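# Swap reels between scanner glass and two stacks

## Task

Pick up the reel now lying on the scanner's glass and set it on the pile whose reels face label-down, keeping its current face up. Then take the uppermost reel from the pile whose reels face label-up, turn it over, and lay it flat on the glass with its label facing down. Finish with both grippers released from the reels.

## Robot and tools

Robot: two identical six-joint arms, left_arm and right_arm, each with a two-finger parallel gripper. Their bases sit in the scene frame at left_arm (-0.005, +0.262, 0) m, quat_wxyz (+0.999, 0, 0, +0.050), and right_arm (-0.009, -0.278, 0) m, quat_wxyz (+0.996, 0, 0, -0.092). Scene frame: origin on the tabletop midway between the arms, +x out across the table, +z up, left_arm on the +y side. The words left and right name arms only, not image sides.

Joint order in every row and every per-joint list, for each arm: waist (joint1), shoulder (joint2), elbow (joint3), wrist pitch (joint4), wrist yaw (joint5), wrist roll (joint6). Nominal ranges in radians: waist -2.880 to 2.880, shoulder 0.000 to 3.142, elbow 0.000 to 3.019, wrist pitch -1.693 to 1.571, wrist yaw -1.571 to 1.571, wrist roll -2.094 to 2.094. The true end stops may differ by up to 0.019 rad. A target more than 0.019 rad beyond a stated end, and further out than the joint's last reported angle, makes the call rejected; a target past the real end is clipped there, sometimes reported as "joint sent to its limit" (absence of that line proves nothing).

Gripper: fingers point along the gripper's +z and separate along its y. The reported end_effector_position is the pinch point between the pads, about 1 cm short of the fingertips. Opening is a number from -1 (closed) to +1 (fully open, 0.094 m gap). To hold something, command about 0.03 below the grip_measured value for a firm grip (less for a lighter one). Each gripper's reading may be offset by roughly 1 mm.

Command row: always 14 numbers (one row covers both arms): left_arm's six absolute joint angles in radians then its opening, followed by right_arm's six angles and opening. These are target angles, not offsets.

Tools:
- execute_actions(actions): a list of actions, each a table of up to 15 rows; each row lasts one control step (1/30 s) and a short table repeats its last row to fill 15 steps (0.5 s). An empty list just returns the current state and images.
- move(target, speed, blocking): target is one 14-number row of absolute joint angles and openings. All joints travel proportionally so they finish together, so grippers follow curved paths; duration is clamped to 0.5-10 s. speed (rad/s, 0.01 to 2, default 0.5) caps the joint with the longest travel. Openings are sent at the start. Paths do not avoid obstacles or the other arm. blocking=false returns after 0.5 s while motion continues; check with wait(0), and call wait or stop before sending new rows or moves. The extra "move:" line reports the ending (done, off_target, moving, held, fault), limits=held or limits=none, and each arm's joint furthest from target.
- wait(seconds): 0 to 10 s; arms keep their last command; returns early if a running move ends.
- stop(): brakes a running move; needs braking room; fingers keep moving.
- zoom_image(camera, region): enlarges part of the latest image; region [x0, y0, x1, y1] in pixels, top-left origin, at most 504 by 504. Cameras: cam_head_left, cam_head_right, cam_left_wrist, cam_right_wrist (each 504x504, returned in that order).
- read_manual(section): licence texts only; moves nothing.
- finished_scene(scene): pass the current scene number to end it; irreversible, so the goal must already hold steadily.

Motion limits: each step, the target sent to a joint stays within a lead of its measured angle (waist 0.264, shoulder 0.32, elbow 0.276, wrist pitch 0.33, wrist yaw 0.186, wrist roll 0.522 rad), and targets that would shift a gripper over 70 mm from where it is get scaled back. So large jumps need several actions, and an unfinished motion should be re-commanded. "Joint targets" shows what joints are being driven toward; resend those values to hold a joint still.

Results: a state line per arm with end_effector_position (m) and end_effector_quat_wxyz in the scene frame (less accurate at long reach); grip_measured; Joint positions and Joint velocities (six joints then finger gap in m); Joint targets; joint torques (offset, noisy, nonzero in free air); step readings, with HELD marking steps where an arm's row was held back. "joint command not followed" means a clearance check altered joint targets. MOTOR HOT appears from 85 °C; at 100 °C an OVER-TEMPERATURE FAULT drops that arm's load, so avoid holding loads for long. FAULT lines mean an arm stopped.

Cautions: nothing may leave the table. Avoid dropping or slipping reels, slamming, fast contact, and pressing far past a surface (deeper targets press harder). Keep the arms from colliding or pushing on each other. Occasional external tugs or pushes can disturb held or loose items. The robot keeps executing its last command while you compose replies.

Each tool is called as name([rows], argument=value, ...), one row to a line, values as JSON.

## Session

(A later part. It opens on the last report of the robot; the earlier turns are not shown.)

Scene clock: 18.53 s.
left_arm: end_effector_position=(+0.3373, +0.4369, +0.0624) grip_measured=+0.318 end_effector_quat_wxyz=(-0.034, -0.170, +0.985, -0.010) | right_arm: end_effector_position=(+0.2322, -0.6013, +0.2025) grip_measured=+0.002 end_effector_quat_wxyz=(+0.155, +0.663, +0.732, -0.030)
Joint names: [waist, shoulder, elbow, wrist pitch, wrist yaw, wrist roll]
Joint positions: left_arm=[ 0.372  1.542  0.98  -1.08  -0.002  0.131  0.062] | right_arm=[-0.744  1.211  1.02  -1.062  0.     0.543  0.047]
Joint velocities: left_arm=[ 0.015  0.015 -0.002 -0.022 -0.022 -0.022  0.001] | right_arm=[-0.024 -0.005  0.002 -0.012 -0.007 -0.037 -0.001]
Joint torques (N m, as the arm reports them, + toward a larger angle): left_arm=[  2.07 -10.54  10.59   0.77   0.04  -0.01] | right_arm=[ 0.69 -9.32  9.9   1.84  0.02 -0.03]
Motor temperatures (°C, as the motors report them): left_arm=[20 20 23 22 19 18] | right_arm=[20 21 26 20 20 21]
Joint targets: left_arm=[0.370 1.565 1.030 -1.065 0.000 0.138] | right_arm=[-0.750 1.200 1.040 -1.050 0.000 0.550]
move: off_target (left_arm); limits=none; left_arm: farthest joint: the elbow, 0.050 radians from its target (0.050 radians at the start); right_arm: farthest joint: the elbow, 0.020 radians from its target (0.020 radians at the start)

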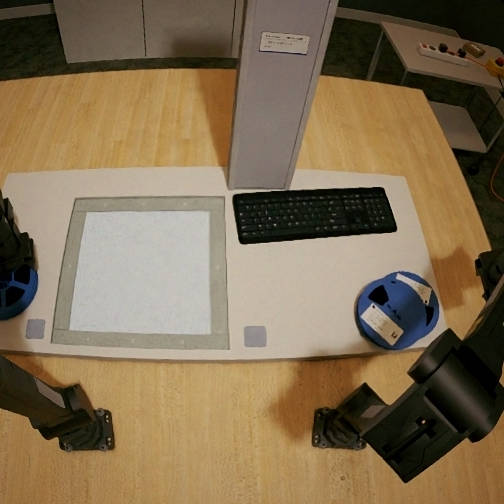

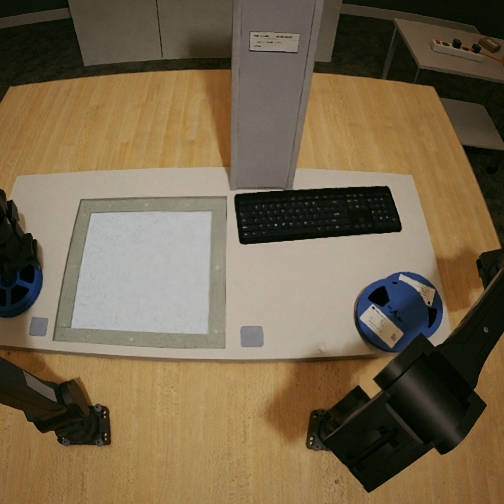

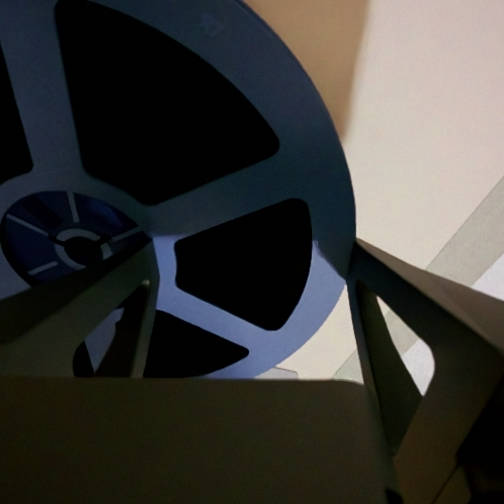

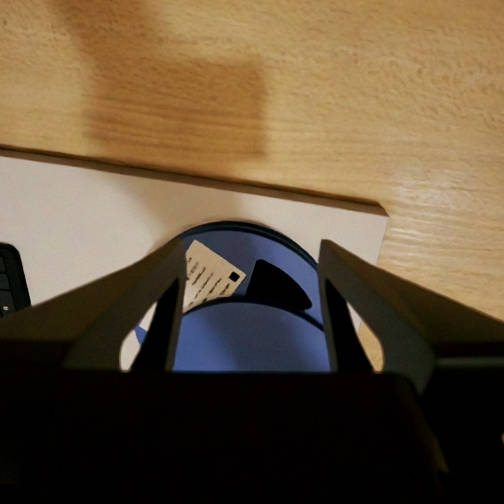

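execute_actions([
  [[0.37,1.545,1.03,-1.07,0,0.138,0.5,-0.75,1.2,1.04,-1.05,0,0.55,0]],
  [[0.37,1.49,1.03,-1.08,0,0.138,0.5,-0.75,1.2,1.04,-1.05,0,0.55,0]],
  [[0.37,1.42,1.03,-1.09,0,0.138,0.5,-0.75,1.2,1.04,-1.05,0,0.55,0]],
])

move(target=[-0.9,1.5,0.8,0.4,0,-1.58,-0.36,-0.75,1.2,1.04,-1.05,0,0.55,0], speed=0.9)

move(target=[-1.324,1.86,0.75,0.836,0,-1.58,-0.36,-0.75,1.2,1.04,-1.05,0,0.55,0], speed=0.4)

Scene clock: 21.03 s.
left_arm: end_effector_position=(+0.3419, +0.4393, +0.1046) grip_measured=+0.497 end_effector_quat_wxyz=(+0.020, -0.170, +0.985, +0.007) | right_arm: end_effector_position=(+0.2322, -0.6013, +0.2025) grip_measured=+0.002 end_effector_quat_wxyz=(+0.155, +0.663, +0.732, -0.030)
Joint names: [waist, shoulder, elbow, wrist pitch, wrist yaw, wrist roll]
Joint positions: left_arm=[ 0.372  1.426  0.98  -1.082 -0.002  0.131  0.07 ] | right_arm=[-0.744  1.211  1.02  -1.062  0.     0.543  0.047]
Joint velocities: left_arm=[-0.005 -0.015  0.002  0.007 -0.007  0.066 -0.   ] | right_arm=[-0.005 -0.015  0.002  0.002  0.007 -0.037 -0.   ]
Joint torques (N m, as the arm reports them, + toward a larger angle): left_arm=[  2.1  -12.86  11.18   0.19   0.03  -0.01] | right_arm=[ 0.66 -9.35  9.91  1.83  0.01 -0.03]
Motor temperatures (°C, as the motors report them): left_arm=[20 20 23 22 19 18] | right_arm=[20 21 27 20 20 21]
Joint targets: left_arm=[0.370 1.420 1.030 -1.090 0.000 0.138] | right_arm=[-0.750 1.200 1.040 -1.050 -0.000 0.550]
Step readings (joint positions; steps 1 to 15: 1st action; 16 to 30: 2nd action; 31 to 45: 3rd action):
0: left_arm=[0.372 1.542 0.980 -1.080 -0.002 0.131] | right_arm=[-0.744 1.211 1.020 -1.062 0.000 0.543]
1: left_arm=[0.372 1.542 0.980 -1.080 -0.002 0.131] | right_arm=[-0.744 1.211 1.020 -1.062 0.000 0.543]
2: left_arm=[0.372 1.542 0.980 -1.080 -0.002 0.131] | right_arm=[-0.744 1.211 1.020 -1.062 0.000 0.543]
4: left_arm=[0.372 1.542 0.980 -1.080 -0.002 0.131] | right_arm=[-0.744 1.211 1.020 -1.062 0.000 0.543]
8: left_arm=[0.372 1.542 0.980 -1.080 -0.002 0.131] | right_arm=[-0.744 1.211 1.020 -1.062 0.000 0.543]
15: left_arm=[0.372 1.542 0.980 -1.080 -0.002 0.131] | right_arm=[-0.744 1.211 1.020 -1.062 0.000 0.543]
16: left_arm=[0.372 1.540 0.980 -1.080 -0.002 0.131] | right_arm=[-0.744 1.211 1.020 -1.062 0.000 0.543]
17: left_arm=[0.372 1.537 0.980 -1.080 -0.002 0.131] | right_arm=[-0.744 1.211 1.020 -1.062 0.000 0.543]
19: left_arm=[0.372 1.528 0.980 -1.080 -0.002 0.131] | right_arm=[-0.744 1.211 1.020 -1.062 0.000 0.543]
23: left_arm=[0.372 1.511 0.980 -1.080 -0.002 0.131] | right_arm=[-0.744 1.211 1.020 -1.062 0.000 0.543]
30: left_arm=[0.372 1.510 0.980 -1.080 -0.002 0.131] | right_arm=[-0.744 1.211 1.020 -1.062 0.000 0.543]
31: left_arm=[0.372 1.506 0.980 -1.080 -0.002 0.131] | right_arm=[-0.744 1.211 1.020 -1.062 0.000 0.543]
32: left_arm=[0.372 1.498 0.980 -1.082 -0.002 0.131] | right_arm=[-0.744 1.211 1.020 -1.062 0.000 0.543]
34: left_arm=[0.372 1.473 0.980 -1.082 -0.002 0.131] | right_arm=[-0.744 1.211 1.020 -1.062 0.000 0.543]
38: left_arm=[0.372 1.431 0.980 -1.082 -0.002 0.131] | right_arm=[-0.744 1.211 1.020 -1.062 0.000 0.543]
45: Joint positions above

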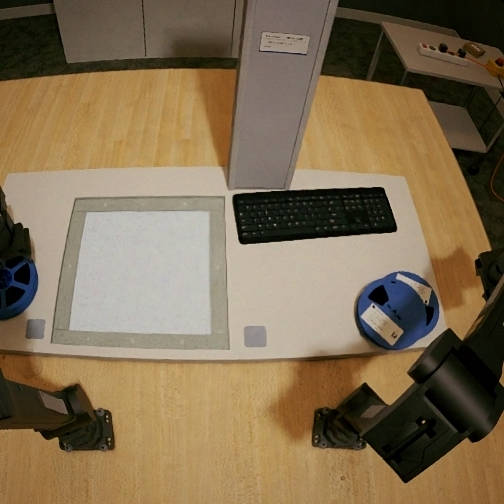

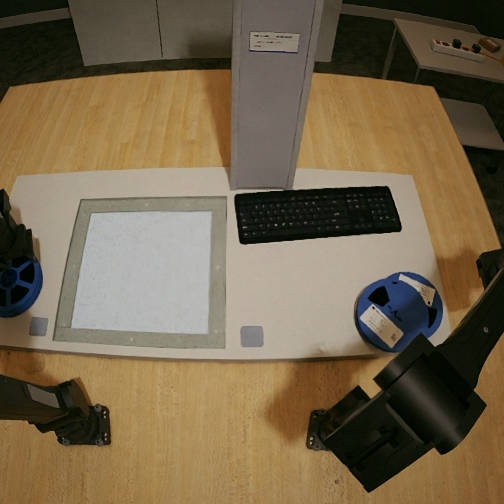

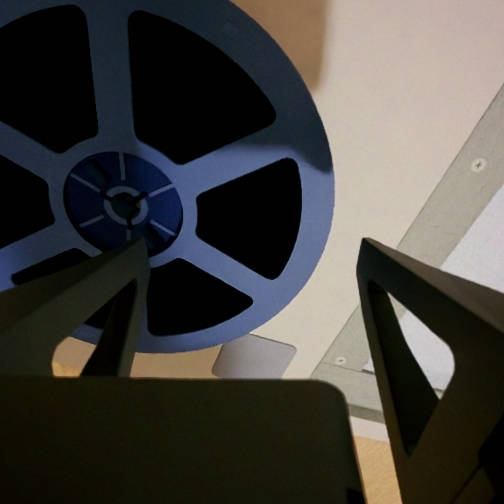

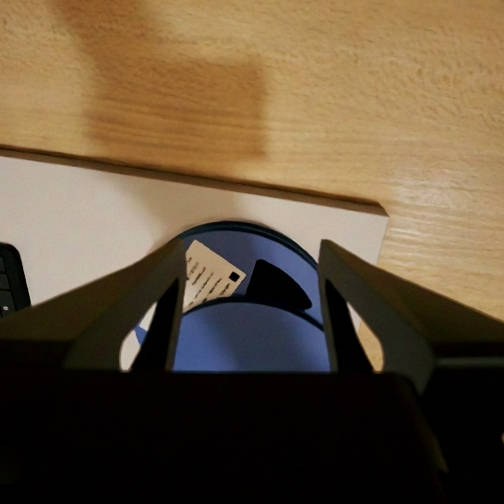

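Scene clock: 23.87 s.
left_arm: end_effector_position=(+0.4025, -0.1626, +0.2002) grip_measured=-0.357 end_effector_quat_wxyz=(+0.221, -0.301, +0.747, -0.550) | right_arm: end_effector_position=(+0.2322, -0.6013, +0.2025) grip_measured=+0.002 end_effector_quat_wxyz=(+0.155, +0.663, +0.732, -0.030)
Joint names: [waist, shoulder, elbow, wrist pitch, wrist yaw, wrist roll]
Joint positions: left_arm=[-0.906  1.484  0.804  0.377 -0.001 -1.571  0.03 ] | right_arm=[-0.744  1.211  1.02  -1.062  0.     0.543  0.047]
Joint velocities: left_arm=[-0.024 -0.015 -0.002  0.007  0.037  0.022 -0.   ] | right_arm=[ 0.015 -0.005  0.002 -0.002 -0.066 -0.051  0.001]
Joint torques (N m, as the arm reports them, + toward a larger angle): left_arm=[  2.83 -11.63   7.57   2.53  -0.07  -0.07] | right_arm=[ 0.69 -9.34  9.91  1.83  0.01 -0.03]
Motor temperatures (°C, as the motors report them): left_arm=[20 20 23 22 19 18] | right_arm=[20 21 27 20 20 21]
Joint targets: left_arm=[-0.900 1.500 0.800 0.400 -0.000 -1.580] | right_arm=[-0.750 1.200 1.040 -1.050 0.000 0.550]
move: off_target (left_arm); limits=none; left_arm: farthest joint: the wrist pitch, 0.023 radians from its target (1.482 radians at the start); right_arm: farthest joint: the elbow, 0.020 radians from its target (0.020 radians at the start)

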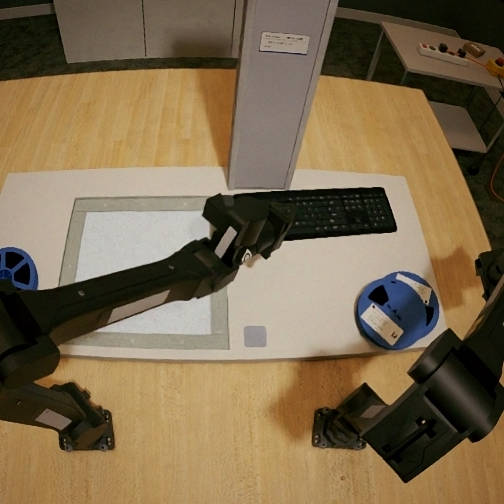

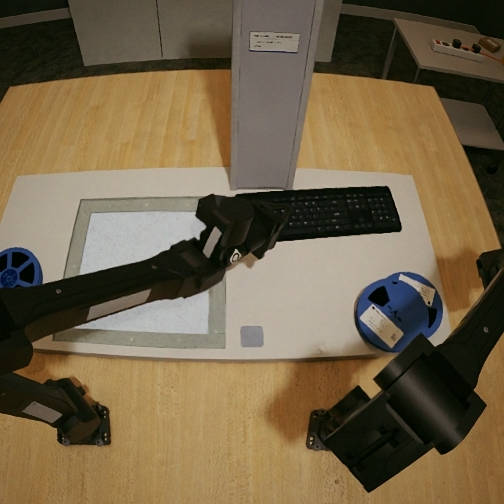

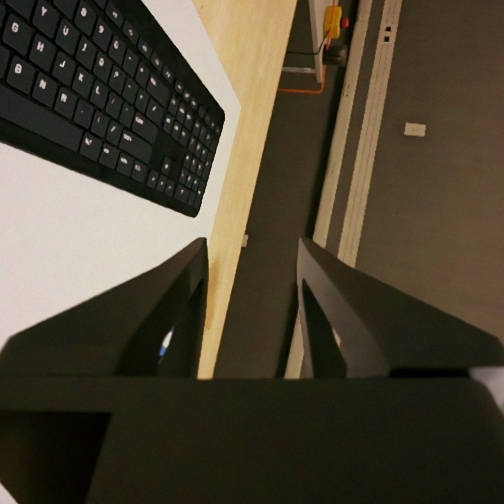

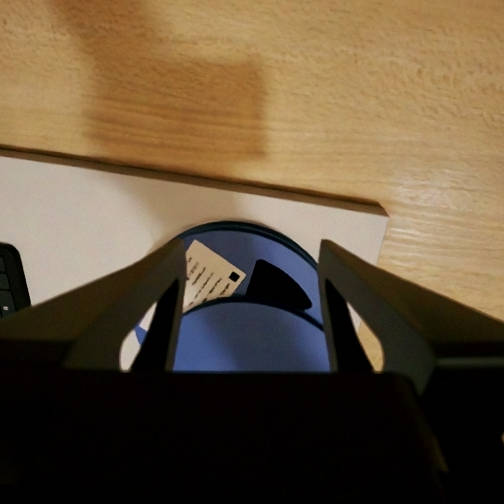

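Scene clock: 25.53 s.
left_arm: end_effector_position=(+0.1952, -0.3045, +0.0637) grip_measured=-0.357 end_effector_quat_wxyz=(+0.101, -0.136, +0.790, -0.589) | right_arm: end_effector_position=(+0.2322, -0.6013, +0.2025) grip_measured=+0.002 end_effector_quat_wxyz=(+0.155, +0.663, +0.732, -0.030)
Joint names: [waist, shoulder, elbow, wrist pitch, wrist yaw, wrist roll]
Joint positions: left_arm=[-1.331  1.854  0.751  0.813 -0.001 -1.572  0.03 ] | right_arm=[-0.744  1.211  1.02  -1.062  0.     0.543  0.047]
Joint velocities: left_arm=[ 0.005 -0.005 -0.007  0.002  0.037 -0.007 -0.   ] | right_arm=[-0.015 -0.005  0.007  0.002  0.007 -0.037 -0.001]
Joint torques (N m, as the arm reports them, + toward a larger angle): left_arm=[  2.93 -15.14   5.42   2.53  -0.05  -0.08] | right_arm=[ 0.72 -9.37  9.9   1.83  0.01 -0.03]
Motor temperatures (°C, as the motors report them): left_arm=[20 20 23 22 19 18] | right_arm=[20 21 27 20 20 21]
Joint targets: left_arm=[-1.324 1.860 0.750 0.836 -0.000 -1.580] | right_arm=[-0.750 1.200 1.040 -1.050 0.000 0.550]
move: off_target (left_arm); limits=none; left_arm: farthest joint: the wrist pitch, 0.023 radians from its target (0.459 radians at the start); right_arm: farthest joint: the elbow, 0.020 radians from its target (0.020 radians at the start)

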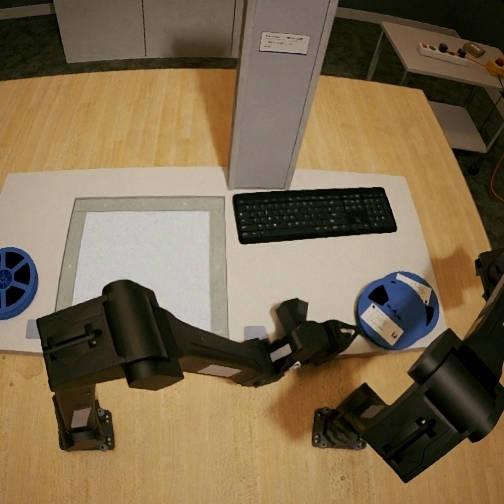

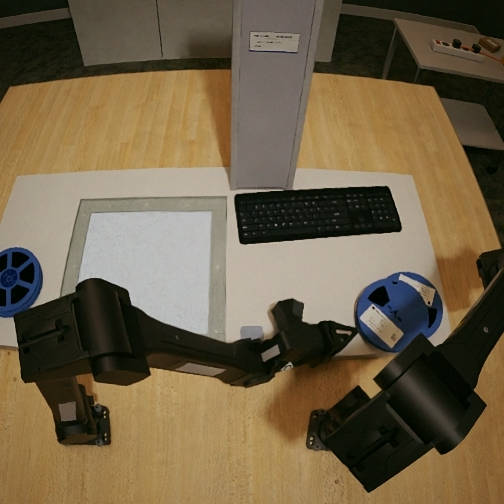

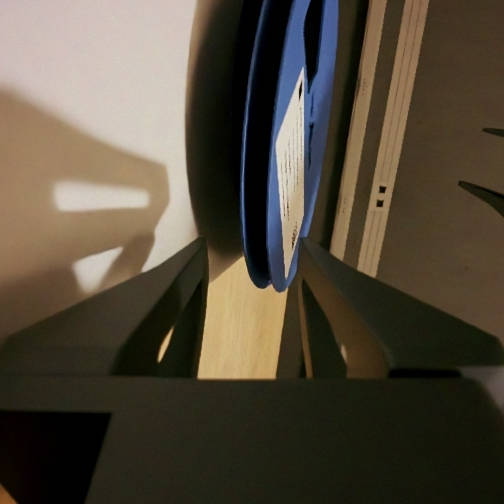

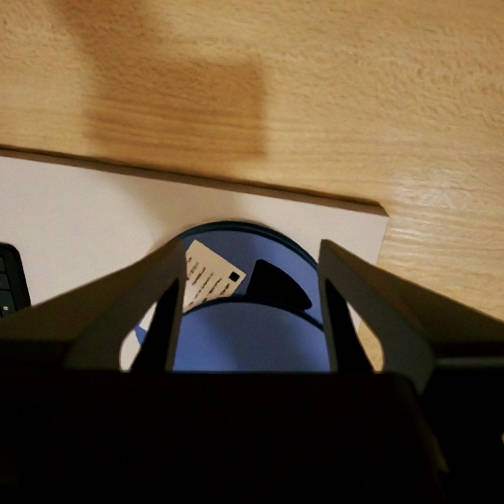

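execute_actions([
  [[-1.314,1.885,0.812,0.795,0,-1.58,-0.36,-0.75,1.2,1.04,-1.05,0,0.55,0]],
  [[-1.314,1.903,0.84,0.782,0,-1.58,-0.36,-0.75,1.2,1.04,-1.05,0,0.55,0]],
  [[-1.314,1.919,0.869,0.769,0,-1.58,-0.36,-0.75,1.2,1.04,-1.05,0,0.55,0]],
])

Scene clock: 27.33 s.
left_arm: end_effector_position=(+0.2100, -0.3255, +0.0568) grip_measured=-0.357 end_effector_quat_wxyz=(+0.104, -0.141, +0.793, -0.584) | right_arm: end_effector_position=(+0.2322, -0.6013, +0.2025) grip_measured=+0.002 end_effector_quat_wxyz=(+0.155, +0.663, +0.732, -0.030)
Joint names: [waist, shoulder, elbow, wrist pitch, wrist yaw, wrist roll]
Joint positions: left_arm=[-1.319  1.904  0.827  0.777 -0.001 -1.572  0.03 ] | right_arm=[-0.744  1.211  1.02  -1.062  0.     0.543  0.047]
Joint velocities: left_arm=[ 0.005 -0.015 -0.002 -0.002 -0.066 -0.022 -0.001] | right_arm=[ 0.005  0.015  0.007  0.017  0.022  0.007 -0.001]
Joint torques (N m, as the arm reports them, + toward a larger angle): left_arm=[  2.67 -15.01   8.59   1.49  -0.05  -0.08] | right_arm=[ 0.65 -9.35  9.91  1.84  0.01 -0.03]
Motor temperatures (°C, as the motors report them): left_arm=[20 20 22 22 19 18] | right_arm=[20 21 27 20 20 21]
Joint targets: left_arm=[-1.314 1.919 0.869 0.769 0.000 -1.580] | right_arm=[-0.750 1.200 1.040 -1.050 0.000 0.550]
Step readings (joint positions; steps 1 to 15: 1st action; 16 to 30: 2nd action; 31 to 45: 3rd action):
0: left_arm=[-1.331 1.854 0.751 0.813 -0.001 -1.572] | right_arm=[-0.744 1.211 1.020 -1.062 0.000 0.543]
1: left_arm=[-1.330 1.856 0.752 0.812 -0.001 -1.572] | right_arm=[-0.744 1.211 1.020 -1.062 0.000 0.543]
2: left_arm=[-1.329 1.858 0.756 0.809 -0.001 -1.572] | right_arm=[-0.744 1.211 1.020 -1.062 0.000 0.543]
4: left_arm=[-1.326 1.865 0.764 0.805 -0.001 -1.572] | right_arm=[-0.744 1.211 1.020 -1.062 0.000 0.543]
8: left_arm=[-1.320 1.871 0.769 0.803 -0.001 -1.572] | right_arm=[-0.744 1.211 1.020 -1.062 0.000 0.543]
15: left_arm=[-1.319 1.871 0.769 0.802 -0.001 -1.572] | right_arm=[-0.744 1.211 1.020 -1.062 0.000 0.543]
16: left_arm=[-1.319 1.872 0.771 0.800 -0.001 -1.572] | right_arm=[-0.744 1.211 1.020 -1.062 0.000 0.543]
17: left_arm=[-1.319 1.875 0.776 0.796 -0.001 -1.572] | right_arm=[-0.744 1.211 1.020 -1.062 0.000 0.543]
19: left_arm=[-1.319 1.883 0.789 0.791 -0.001 -1.572] | right_arm=[-0.744 1.211 1.020 -1.062 0.000 0.543]
23: left_arm=[-1.319 1.889 0.798 0.790 -0.001 -1.572] | right_arm=[-0.744 1.211 1.020 -1.062 0.000 0.543]
30: left_arm=[-1.319 1.889 0.798 0.790 -0.001 -1.572] | right_arm=[-0.744 1.211 1.020 -1.062 0.000 0.543]
31: left_arm=[-1.319 1.890 0.800 0.787 -0.001 -1.572] | right_arm=[-0.744 1.211 1.020 -1.062 0.000 0.543]
32: left_arm=[-1.319 1.892 0.805 0.783 -0.001 -1.572] | right_arm=[-0.744 1.211 1.020 -1.062 0.000 0.543]
34: left_arm=[-1.319 1.899 0.818 0.779 -0.001 -1.572] | right_arm=[-0.744 1.211 1.020 -1.062 0.000 0.543]
38: left_arm=[-1.319 1.904 0.827 0.777 -0.001 -1.572] | right_arm=[-0.744 1.211 1.020 -1.062 0.000 0.543]
45: Joint positions above

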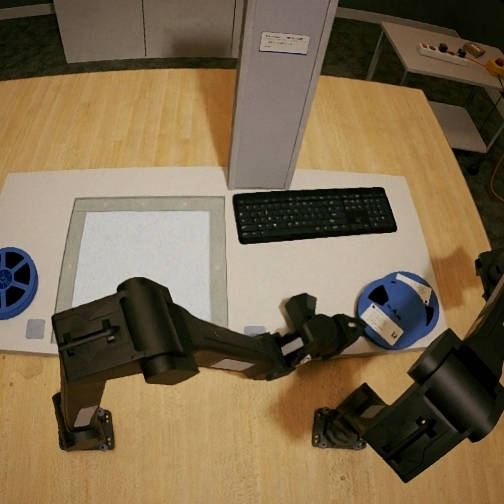

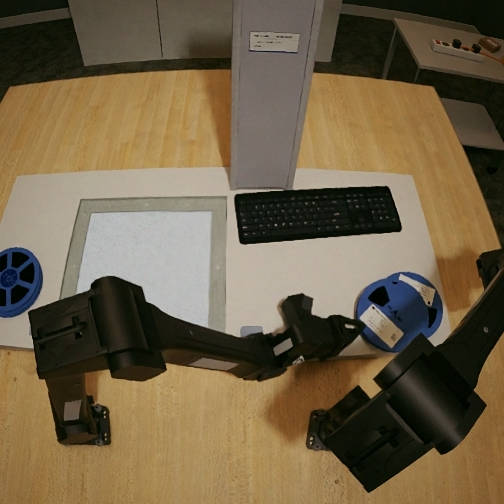

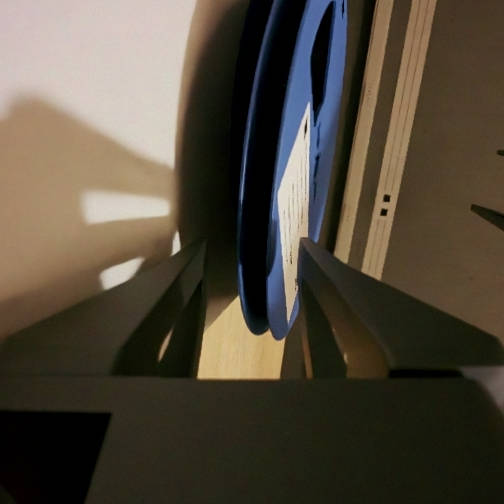

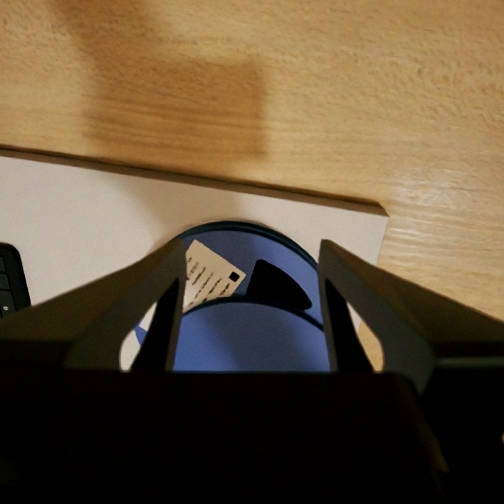

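execute_actions([
  [[-1.314,1.936,0.899,0.756,0,-1.58,-0.36,-0.75,1.2,1.04,-1.05,0,0.55,0]],
  [[-1.314,1.953,0.93,0.743,0,-1.58,-0.36,-0.75,1.2,1.04,-1.05,0,0.55,0]],
  [[-1.314,1.971,0.962,0.729,0,-1.58,-0.36,-0.75,1.2,1.04,-1.05,0,0.55,0]],
])

Scene clock: 29.00 s.
left_arm: end_effector_position=(+0.2204, -0.3539, +0.0538) grip_measured=-0.357 end_effector_quat_wxyz=(+0.104, -0.141, +0.793, -0.584) | right_arm: end_effector_position=(+0.2322, -0.6013, +0.2025) grip_measured=+0.002 end_effector_quat_wxyz=(+0.155, +0.663, +0.732, -0.030)
Joint names: [waist, shoulder, elbow, wrist pitch, wrist yaw, wrist roll]
Joint positions: left_arm=[-1.319  1.956  0.918  0.737 -0.001 -1.572  0.03 ] | right_arm=[-0.744  1.211  1.02  -1.062  0.     0.543  0.047]
Joint velocities: left_arm=[-0.005 -0.005 -0.002 -0.002 -0.051  0.037  0.   ] | right_arm=[-0.005  0.005 -0.002 -0.012  0.081 -0.007 -0.002]
Joint torques (N m, as the arm reports them, + toward a larger angle): left_arm=[  2.81 -16.46   8.99   1.47  -0.05  -0.07] | right_arm=[ 0.7  -9.35  9.9   1.84  0.01 -0.03]
Motor temperatures (°C, as the motors report them): left_arm=[20 20 23 22 19 18] | right_arm=[20 21 27 20 20 21]
Joint targets: left_arm=[-1.314 1.971 0.962 0.729 -0.000 -1.580] | right_arm=[-0.750 1.200 1.040 -1.050 -0.000 0.550]
Step readings (joint positions; steps 1 to 15: 1st action; 16 to 30: 2nd action; 31 to 45: 3rd action):
0: left_arm=[-1.319 1.904 0.827 0.777 -0.001 -1.572] | right_arm=[-0.744 1.211 1.020 -1.062 0.000 0.543]
1: left_arm=[-1.319 1.905 0.829 0.775 -0.001 -1.572] | right_arm=[-0.744 1.211 1.020 -1.062 0.000 0.543]
2: left_arm=[-1.319 1.908 0.834 0.770 -0.001 -1.572] | right_arm=[-0.744 1.211 1.020 -1.062 0.000 0.543]
4: left_arm=[-1.319 1.916 0.847 0.766 -0.001 -1.572] | right_arm=[-0.744 1.211 1.020 -1.062 0.000 0.543]
8: left_arm=[-1.319 1.922 0.856 0.764 -0.001 -1.572] | right_arm=[-0.744 1.211 1.020 -1.062 0.000 0.543]
15: left_arm=[-1.319 1.922 0.856 0.764 -0.001 -1.572] | right_arm=[-0.744 1.211 1.020 -1.062 0.000 0.543]
16: left_arm=[-1.319 1.923 0.858 0.761 -0.001 -1.572] | right_arm=[-0.744 1.211 1.020 -1.062 0.000 0.543]
17: left_arm=[-1.319 1.925 0.864 0.757 -0.001 -1.572] | right_arm=[-0.744 1.211 1.020 -1.062 0.000 0.543]
19: left_arm=[-1.319 1.933 0.877 0.753 -0.001 -1.572] | right_arm=[-0.744 1.211 1.020 -1.062 0.000 0.543]
23: left_arm=[-1.319 1.938 0.886 0.751 -0.001 -1.572] | right_arm=[-0.744 1.211 1.020 -1.062 0.000 0.543]
30: left_arm=[-1.319 1.938 0.886 0.751 -0.001 -1.572] | right_arm=[-0.744 1.211 1.020 -1.062 0.000 0.543]
31: left_arm=[-1.319 1.939 0.889 0.748 -0.001 -1.572] | right_arm=[-0.744 1.211 1.020 -1.062 0.000 0.543]
32: left_arm=[-1.319 1.942 0.895 0.743 -0.001 -1.572] | right_arm=[-0.744 1.211 1.020 -1.062 0.000 0.543]
34: left_arm=[-1.319 1.951 0.909 0.739 -0.001 -1.572] | right_arm=[-0.744 1.211 1.020 -1.062 0.000 0.543]
38: left_arm=[-1.319 1.956 0.918 0.737 -0.001 -1.572] | right_arm=[-0.744 1.211 1.020 -1.062 0.000 0.543]
45: Joint positions above

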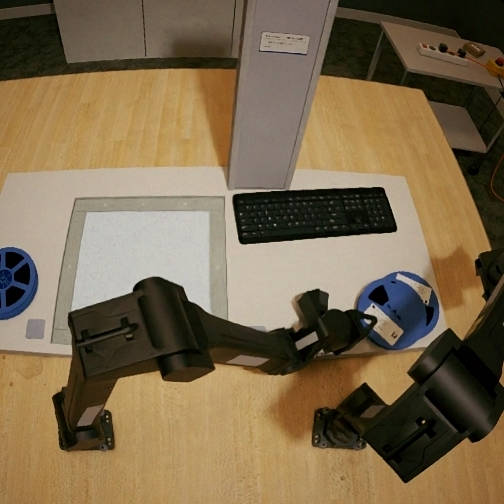

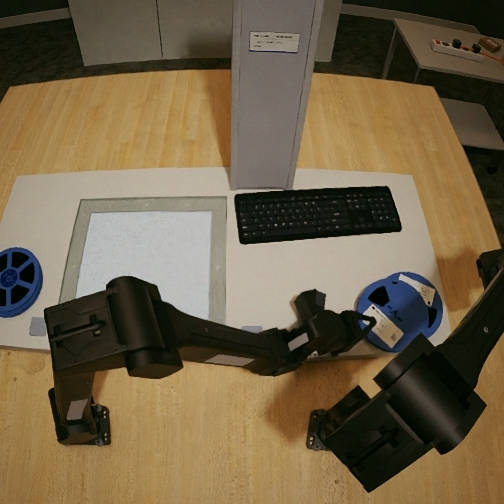

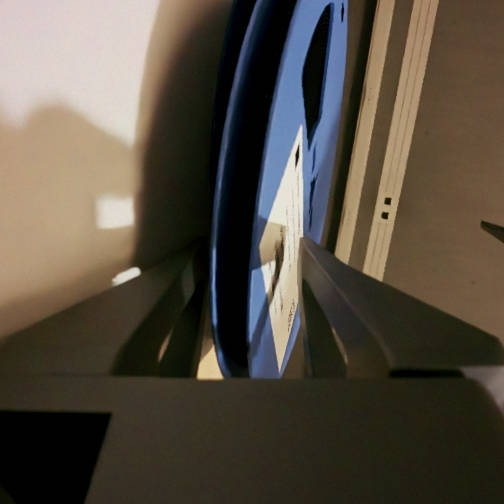

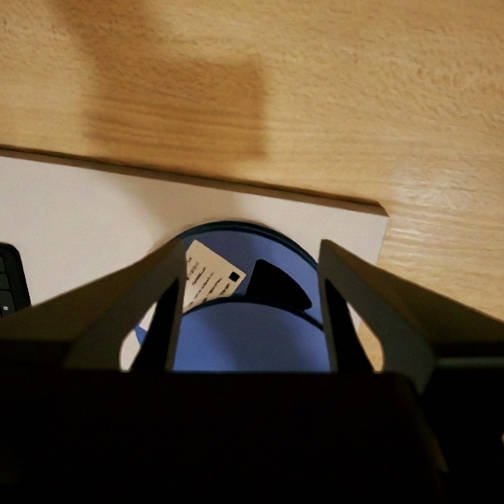

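move(target=[-1.314,1.96,0.962,0.885,0,-1.58,-0.4,-0.75,1.2,1.04,-1.05,0,0.55,0], speed=0.1)

execute_actions([
  [[-1.314,1.96,0.962,0.885,0,-1.58,-0.5,-0.75,1.2,1.04,-1.05,0,0.55,0],[-1.314,1.96,0.962,0.885,0,-1.58,-0.5,-0.75,1.2,1.04,-1.05,0,0.55,0],[-1.314,1.96,0.962,0.885,0,-1.58,-0.5,-0.75,1.2,1.04,-1.05,0,0.55,0],[-1.314,1.96,0.962,0.885,0,-1.58,-0.5,-0.75,1.2,1.04,-1.05,0,0.55,0],[-1.314,1.96,0.962,0.885,0,-1.58,-0.58,-0.75,1.2,1.04,-1.05,0,0.55,0],[-1.314,1.96,0.962,0.885,0,-1.58,-0.58,-0.75,1.2,1.04,-1.05,0,0.55,0],[-1.314,1.96,0.962,0.885,0,-1.58,-0.58,-0.75,1.2,1.04,-1.05,0,0.55,0],[-1.314,1.96,0.962,0.885,0,-1.58,-0.58,-0.75,1.2,1.04,-1.05,0,0.55,0],[-1.314,1.96,0.962,0.885,0,-1.58,-0.68,-0.75,1.2,1.04,-1.05,0,0.55,0]],
  [[-1.314,1.92,0.962,0.885,0,-1.58,-0.81,-0.75,1.2,1.04,-1.05,0,0.55,0]],
])

Scene clock: 31.33 s.
left_arm: end_effector_position=(+0.2229, -0.3607, +0.0831) grip_measured=-0.397 end_effector_quat_wxyz=(+0.112, -0.135, +0.755, -0.631) | right_arm: end_effector_position=(+0.2322, -0.6013, +0.2025) grip_measured=+0.002 end_effector_quat_wxyz=(+0.155, +0.663, +0.732, -0.030)
Joint names: [waist, shoulder, elbow, wrist pitch, wrist yaw, wrist roll]
Joint positions: left_arm=[-1.319  1.956  0.918  0.859 -0.001 -1.572  0.028] | right_arm=[-0.744  1.211  1.02  -1.062  0.     0.543  0.047]
Joint velocities: left_arm=[-0.005 -0.005 -0.012  0.022 -0.066 -0.066  0.   ] | right_arm=[-0.005  0.005 -0.002  0.002  0.022 -0.007 -0.001]
Joint torques (N m, as the arm reports them, + toward a larger angle): left_arm=[  2.73 -17.49   8.96   2.68  -0.04  -0.07] | right_arm=[ 0.69 -9.37  9.91  1.83  0.01 -0.03]
Motor temperatures (°C, as the motors report them): left_arm=[20 20 22 22 19 18] | right_arm=[20 21 28 20 20 21]
Joint targets: left_arm=[-1.314 1.960 0.962 0.885 0.000 -1.580] | right_arm=[-0.750 1.200 1.040 -1.050 0.000 0.550]
move: off_target (left_arm); limits=none; left_arm: farthest joint: the elbow, 0.044 radians from its target (0.044 radians at the start); right_arm: farthest joint: the elbow, 0.020 radians from its target (0.020 radians at the start)

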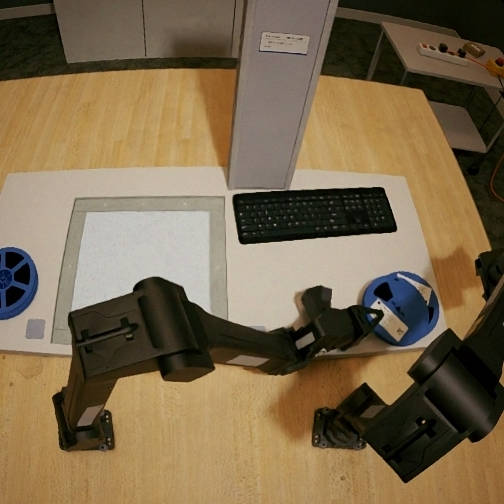

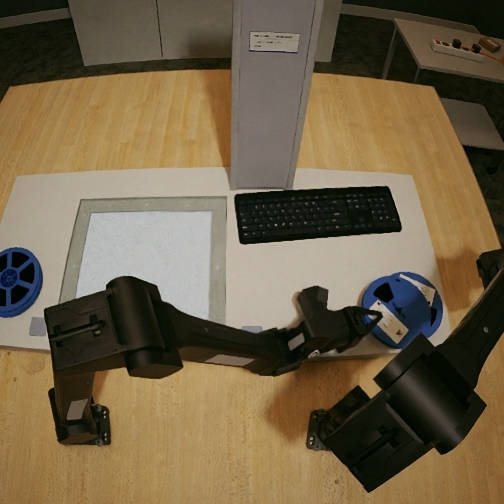

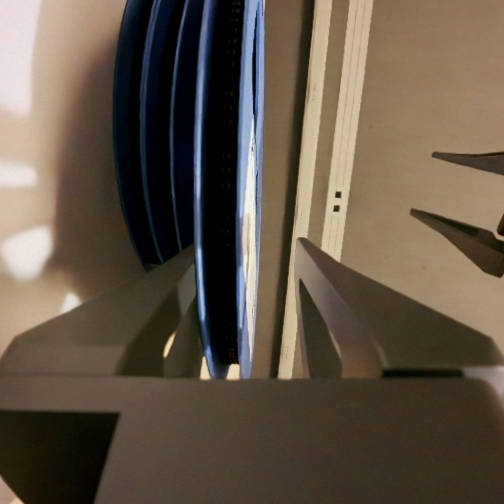

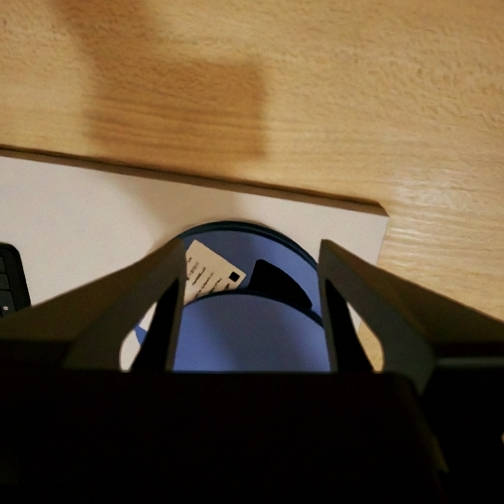

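Scene clock: 32.33 s.
left_arm: end_effector_position=(+0.2230, -0.3610, +0.0858) grip_measured=-0.772 end_effector_quat_wxyz=(+0.112, -0.134, +0.753, -0.634) | right_arm: end_effector_position=(+0.2322, -0.6013, +0.2025) grip_measured=+0.002 end_effector_quat_wxyz=(+0.155, +0.663, +0.732, -0.030)
Joint names: [waist, shoulder, elbow, wrist pitch, wrist yaw, wrist roll]
Joint positions: left_arm=[-1.319  1.954  0.918  0.864 -0.001 -1.572  0.011] | right_arm=[-0.744  1.211  1.02  -1.062  0.     0.543  0.047]
Joint velocities: left_arm=[-0.024  0.015  0.002  0.012 -0.007  0.022 -0.001] | right_arm=[-0.005 -0.005 -0.007 -0.007 -0.037 -0.066 -0.001]
Joint torques (N m, as the arm reports them, + toward a larger angle): left_arm=[  2.79 -21.32   8.96   2.5   -0.04  -0.07] | right_arm=[ 0.7  -9.39  9.91  1.83  0.01 -0.03]
Motor temperatures (°C, as the motors report them): left_arm=[20 20 23 22 19 18] | right_arm=[20 21 28 20 20 21]
Joint targets: left_arm=[-1.314 1.920 0.962 0.885 -0.000 -1.580] | right_arm=[-0.750 1.200 1.040 -1.050 -0.000 0.550]
Step readings (joint positions; steps 1 to 15: 1st action; 16 to 30: 2nd action):
0: left_arm=[-1.319 1.956 0.918 0.859 -0.001 -1.572] | right_arm=[-0.744 1.211 1.020 -1.062 0.000 0.543]
1: left_arm=[-1.319 1.956 0.918 0.859 -0.001 -1.572] | right_arm=[-0.744 1.211 1.020 -1.062 0.000 0.543]
2: left_arm=[-1.319 1.956 0.918 0.859 -0.001 -1.572] | right_arm=[-0.744 1.211 1.020 -1.062 0.000 0.543]
4: left_arm=[-1.319 1.956 0.918 0.859 -0.001 -1.572] | right_arm=[-0.744 1.211 1.020 -1.062 0.000 0.543]
8: left_arm=[-1.319 1.956 0.918 0.859 -0.001 -1.572] | right_arm=[-0.744 1.211 1.020 -1.062 0.000 0.543]
15: left_arm=[-1.319 1.956 0.918 0.859 -0.001 -1.572] | right_arm=[-0.744 1.211 1.020 -1.062 0.000 0.543]
16: left_arm=[-1.319 1.956 0.918 0.859 -0.001 -1.572] | right_arm=[-0.744 1.211 1.020 -1.062 0.000 0.543]
17: left_arm=[-1.319 1.956 0.918 0.863 -0.001 -1.572] | right_arm=[-0.744 1.211 1.020 -1.062 0.000 0.543]
19: left_arm=[-1.319 1.954 0.918 0.864 -0.001 -1.572] | right_arm=[-0.744 1.211 1.020 -1.062 0.000 0.543]
23: left_arm=[-1.319 1.954 0.918 0.864 -0.001 -1.572] | right_arm=[-0.744 1.211 1.020 -1.062 0.000 0.543]
30: Joint positions above

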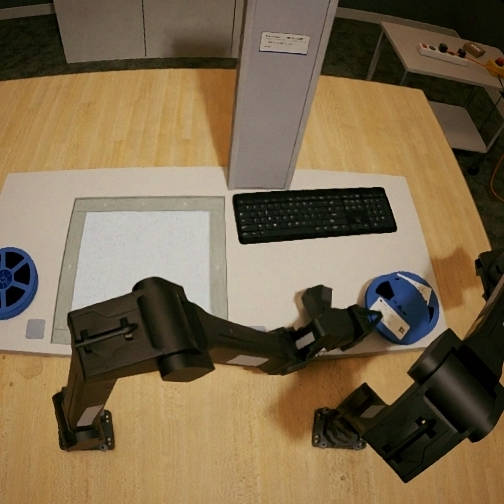

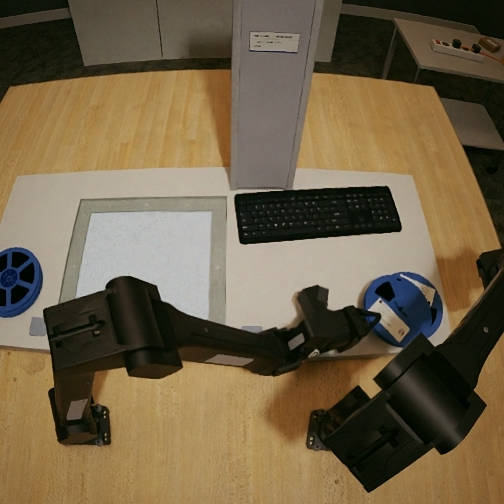

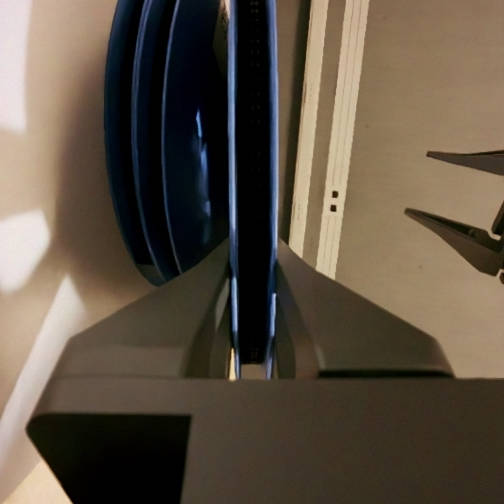

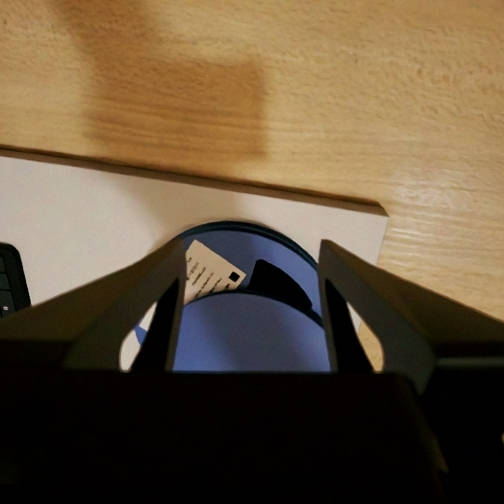

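Gripped. Lift clear, go to handover pose, flip.

move(target=[-1.314,1.88,0.962,0.98,0,-1.58,-0.81,-0.75,1.2,1.04,-1.05,0,0.55,0], speed=0.15)

move(target=[-0.908,1.505,0.35,1.21,0,-1.4,-0.81,-0.75,1.2,1.1,-1.1,0,0.4,0.67], speed=0.4)

move(target=[-0.908,1.505,0.35,1.21,0,1.58,-0.81,0.0,1.25,1.25,-1.44,0,0.1,0.67], speed=1.1)

zoom_image(camera="cam_head_left", region=[200, 190, 330, 310])

Scene clock: 33.80 s.
left_arm: end_effector_position=(+0.2241, -0.3639, +0.1317) grip_measured=-0.772 end_effector_quat_wxyz=(+0.121, -0.127, +0.712, -0.680) | right_arm: end_effector_position=(+0.2322, -0.6013, +0.2025) grip_measured=+0.002 end_effector_quat_wxyz=(+0.155, +0.663, +0.732, -0.030)
Joint names: [waist, shoulder, elbow, wrist pitch, wrist yaw, wrist roll]
Joint positions: left_arm=[-1.319  1.915  0.918  0.951 -0.001 -1.572  0.011] | right_arm=[-0.744  1.211  1.02  -1.062  0.     0.543  0.047]
Joint velocities: left_arm=[ 0.015 -0.005 -0.012  0.007  0.022 -0.007  0.001] | right_arm=[ 0.005  0.005  0.017 -0.002 -0.007 -0.022 -0.   ]
Joint torques (N m, as the arm reports them, + toward a larger angle): left_arm=[  2.74 -21.1    9.34   2.81  -0.02  -0.07] | right_arm=[ 0.7  -9.36  9.91  1.84  0.01 -0.03]
Motor temperatures (°C, as the motors report them): left_arm=[20 20 22 22 19 18] | right_arm=[20 21 28 20 20 21]
Joint targets: left_arm=[-1.314 1.880 0.962 0.980 0.000 -1.580] | right_arm=[-0.750 1.200 1.040 -1.050 0.000 0.550]
move: off_target (left_arm); limits=none; left_arm: farthest joint: the elbow, 0.044 radians from its target (0.044 radians at the start); right_arm: farthest joint: the elbow, 0.020 radians from its target (0.020 radians at the start)

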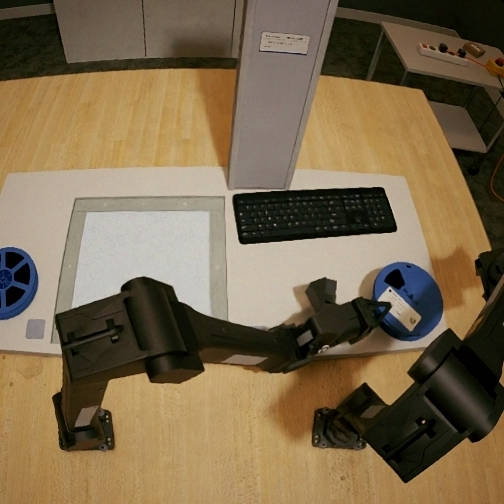

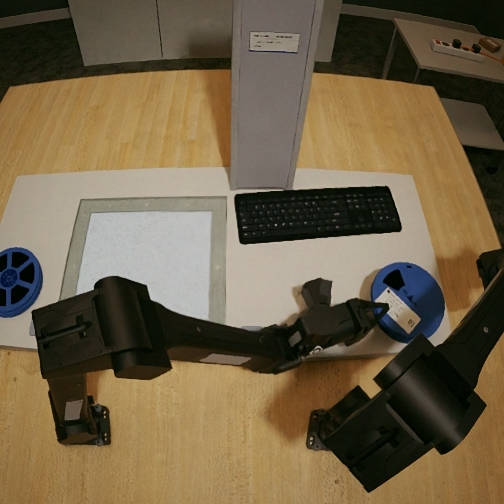

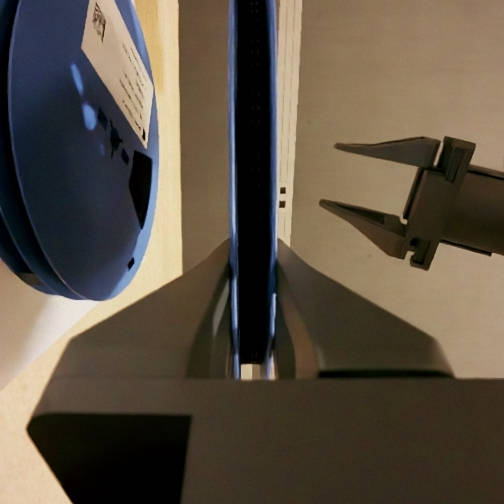

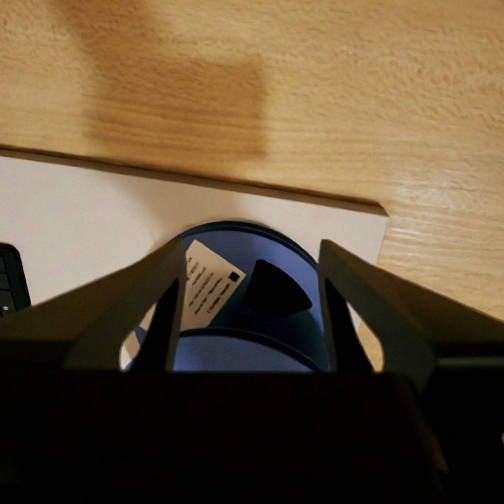

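Scene clock: 35.80 s.
left_arm: end_effector_position=(+0.3155, -0.0737, +0.1569) grip_measured=-0.772 end_effector_quat_wxyz=(+0.315, -0.210, +0.677, -0.632) | right_arm: end_effector_position=(+0.2345, -0.6043, +0.2160) grip_measured=+0.668 end_effector_quat_wxyz=(+0.156, +0.612, +0.775, -0.042)
Joint names: [waist, shoulder, elbow, wrist pitch, wrist yaw, wrist roll]
Joint positions: left_arm=[-0.908  1.529  0.346  1.179 -0.    -1.41   0.011] | right_arm=[-0.744  1.211  1.054 -1.09   0.     0.408  0.078]
Joint velocities: left_arm=[-0.015 -0.005 -0.017 -0.002  0.022 -0.007 -0.001] | right_arm=[-0.015 -0.024  0.007  0.007 -0.022 -0.022 -0.001]
Joint torques (N m, as the arm reports them, + toward a larger angle): left_arm=[  2.16 -11.46   5.1    2.78  -0.03   0.09] | right_arm=[ 0.66 -9.52 11.97  0.79  0.   -0.17]
Motor temperatures (°C, as the motors report them): left_arm=[20 21 22 22 19 18] | right_arm=[20 21 28 20 20 21]
Joint targets: left_arm=[-0.908 1.505 0.350 1.210 0.000 -1.400] | right_arm=[-0.750 1.200 1.100 -1.100 -0.000 0.400]
move: off_target (left_arm, right_arm); limits=none; left_arm: farthest joint: the wrist pitch, 0.031 radians from its target (0.259 radians at the start); right_arm: farthest joint: the elbow, 0.046 radians from its target (0.080 radians at the start)

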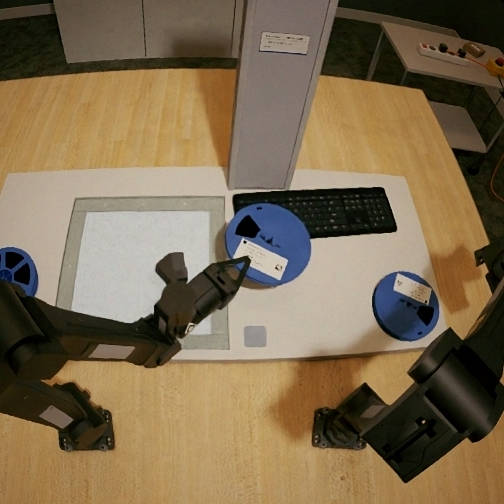

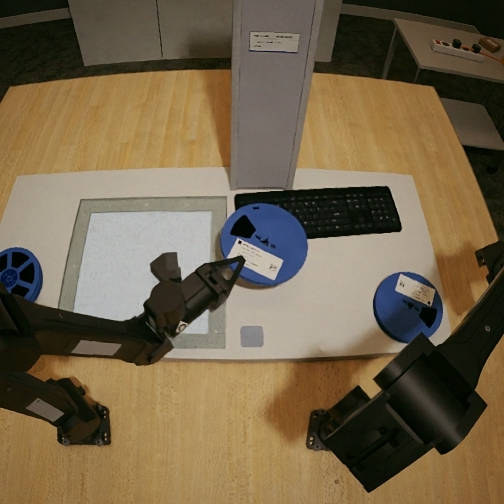

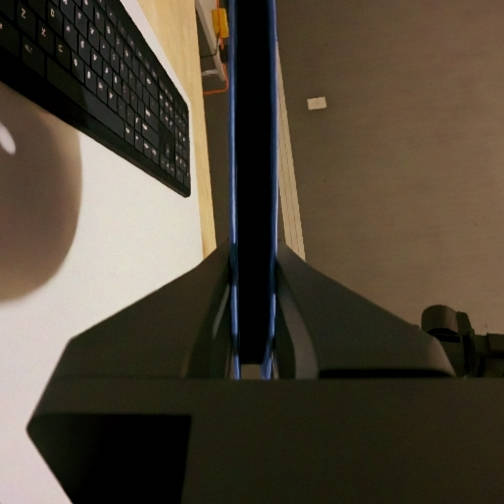

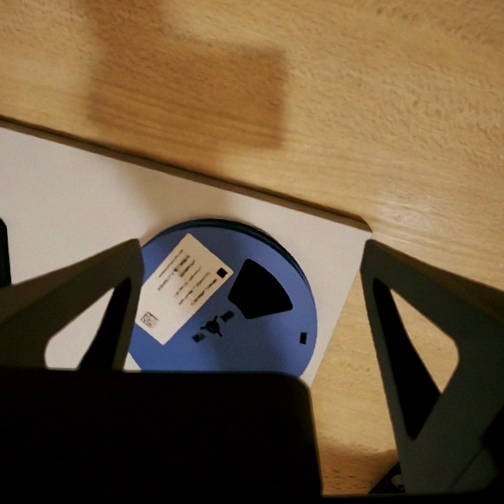

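Scene clock: 39.50 s.
left_arm: end_effector_position=(+0.3155, -0.0737, +0.1569) grip_measured=-0.773 end_effector_quat_wxyz=(+0.655, +0.658, +0.264, +0.263) | right_arm: end_effector_position=(+0.3529, -0.3480, +0.2573) grip_measured=+0.668 end_effector_quat_wxyz=(+0.059, +0.148, +0.987, -0.003)
Joint names: [waist, shoulder, elbow, wrist pitch, wrist yaw, wrist roll]
Joint positions: left_arm=[-0.908  1.529  0.346  1.179 -0.     1.571  0.011] | right_arm=[-0.006  1.227  1.205 -1.43   0.     0.107  0.078]
Joint velocities: left_arm=[-0.015 -0.005 -0.007  0.007 -0.095 -0.051  0.   ] | right_arm=[ 0.005 -0.015  0.002  0.002 -0.066 -0.022 -0.002]
Joint torques (N m, as the arm reports them, + toward a larger angle): left_arm=[  2.19 -11.69   5.18   2.87  -0.04  -0.11] | right_arm=[ 1.47 -6.45 11.74  0.37 -0.02 -0.17]
Motor temperatures (°C, as the motors report them): left_arm=[20 20 22 22 19 18] | right_arm=[20 21 29 20 20 21]
Joint targets: left_arm=[-0.908 1.505 0.350 1.210 -0.000 1.580] | right_arm=[-0.000 1.250 1.250 -1.440 0.000 0.100]
move: off_target (left_arm, right_arm); limits=none; left_arm: farthest joint: the wrist pitch, 0.031 radians from its target (0.031 radians at the start); right_arm: farthest joint: the elbow, 0.045 radians from its target (0.196 radians at the start)

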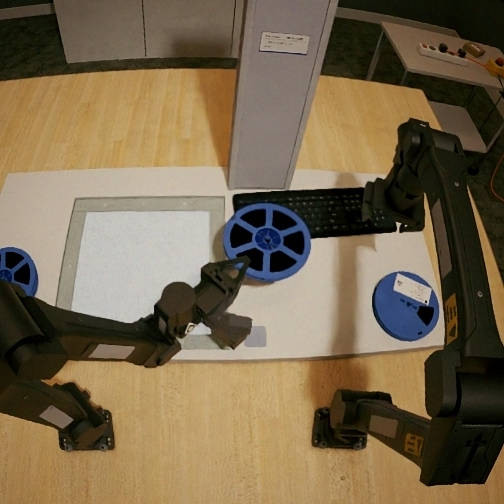

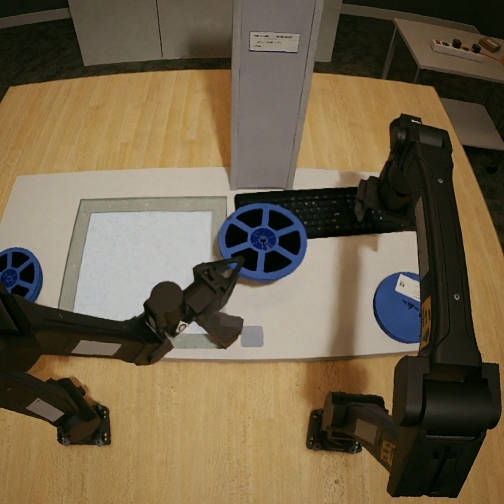

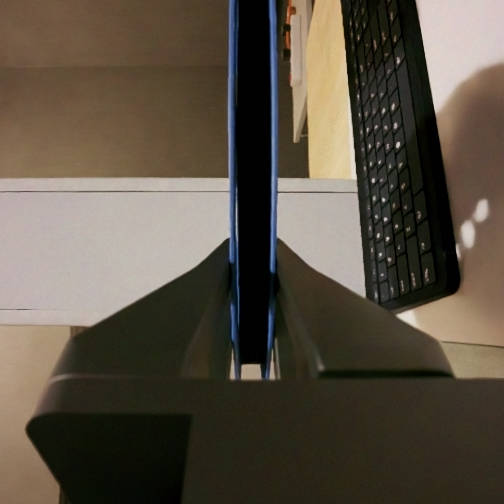

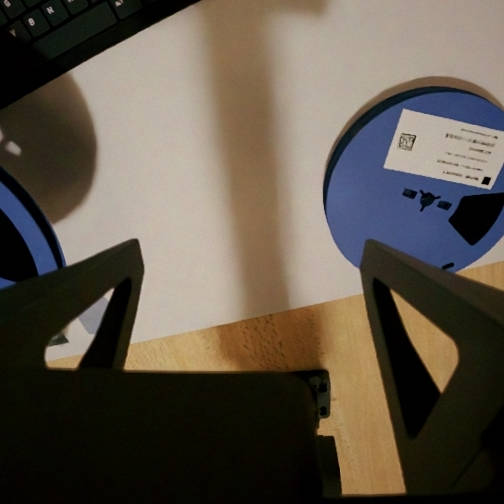

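Region (200, 190, 330, 310) of cam_head_left's 504x504 image, scaled by 3.877, with more detail than that image has; it fills the top 465 rows of this view, and the rest is white.

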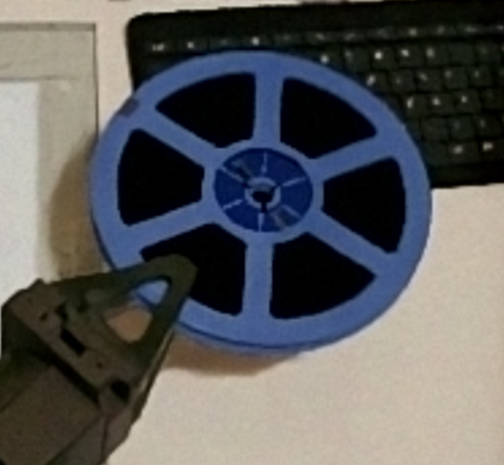

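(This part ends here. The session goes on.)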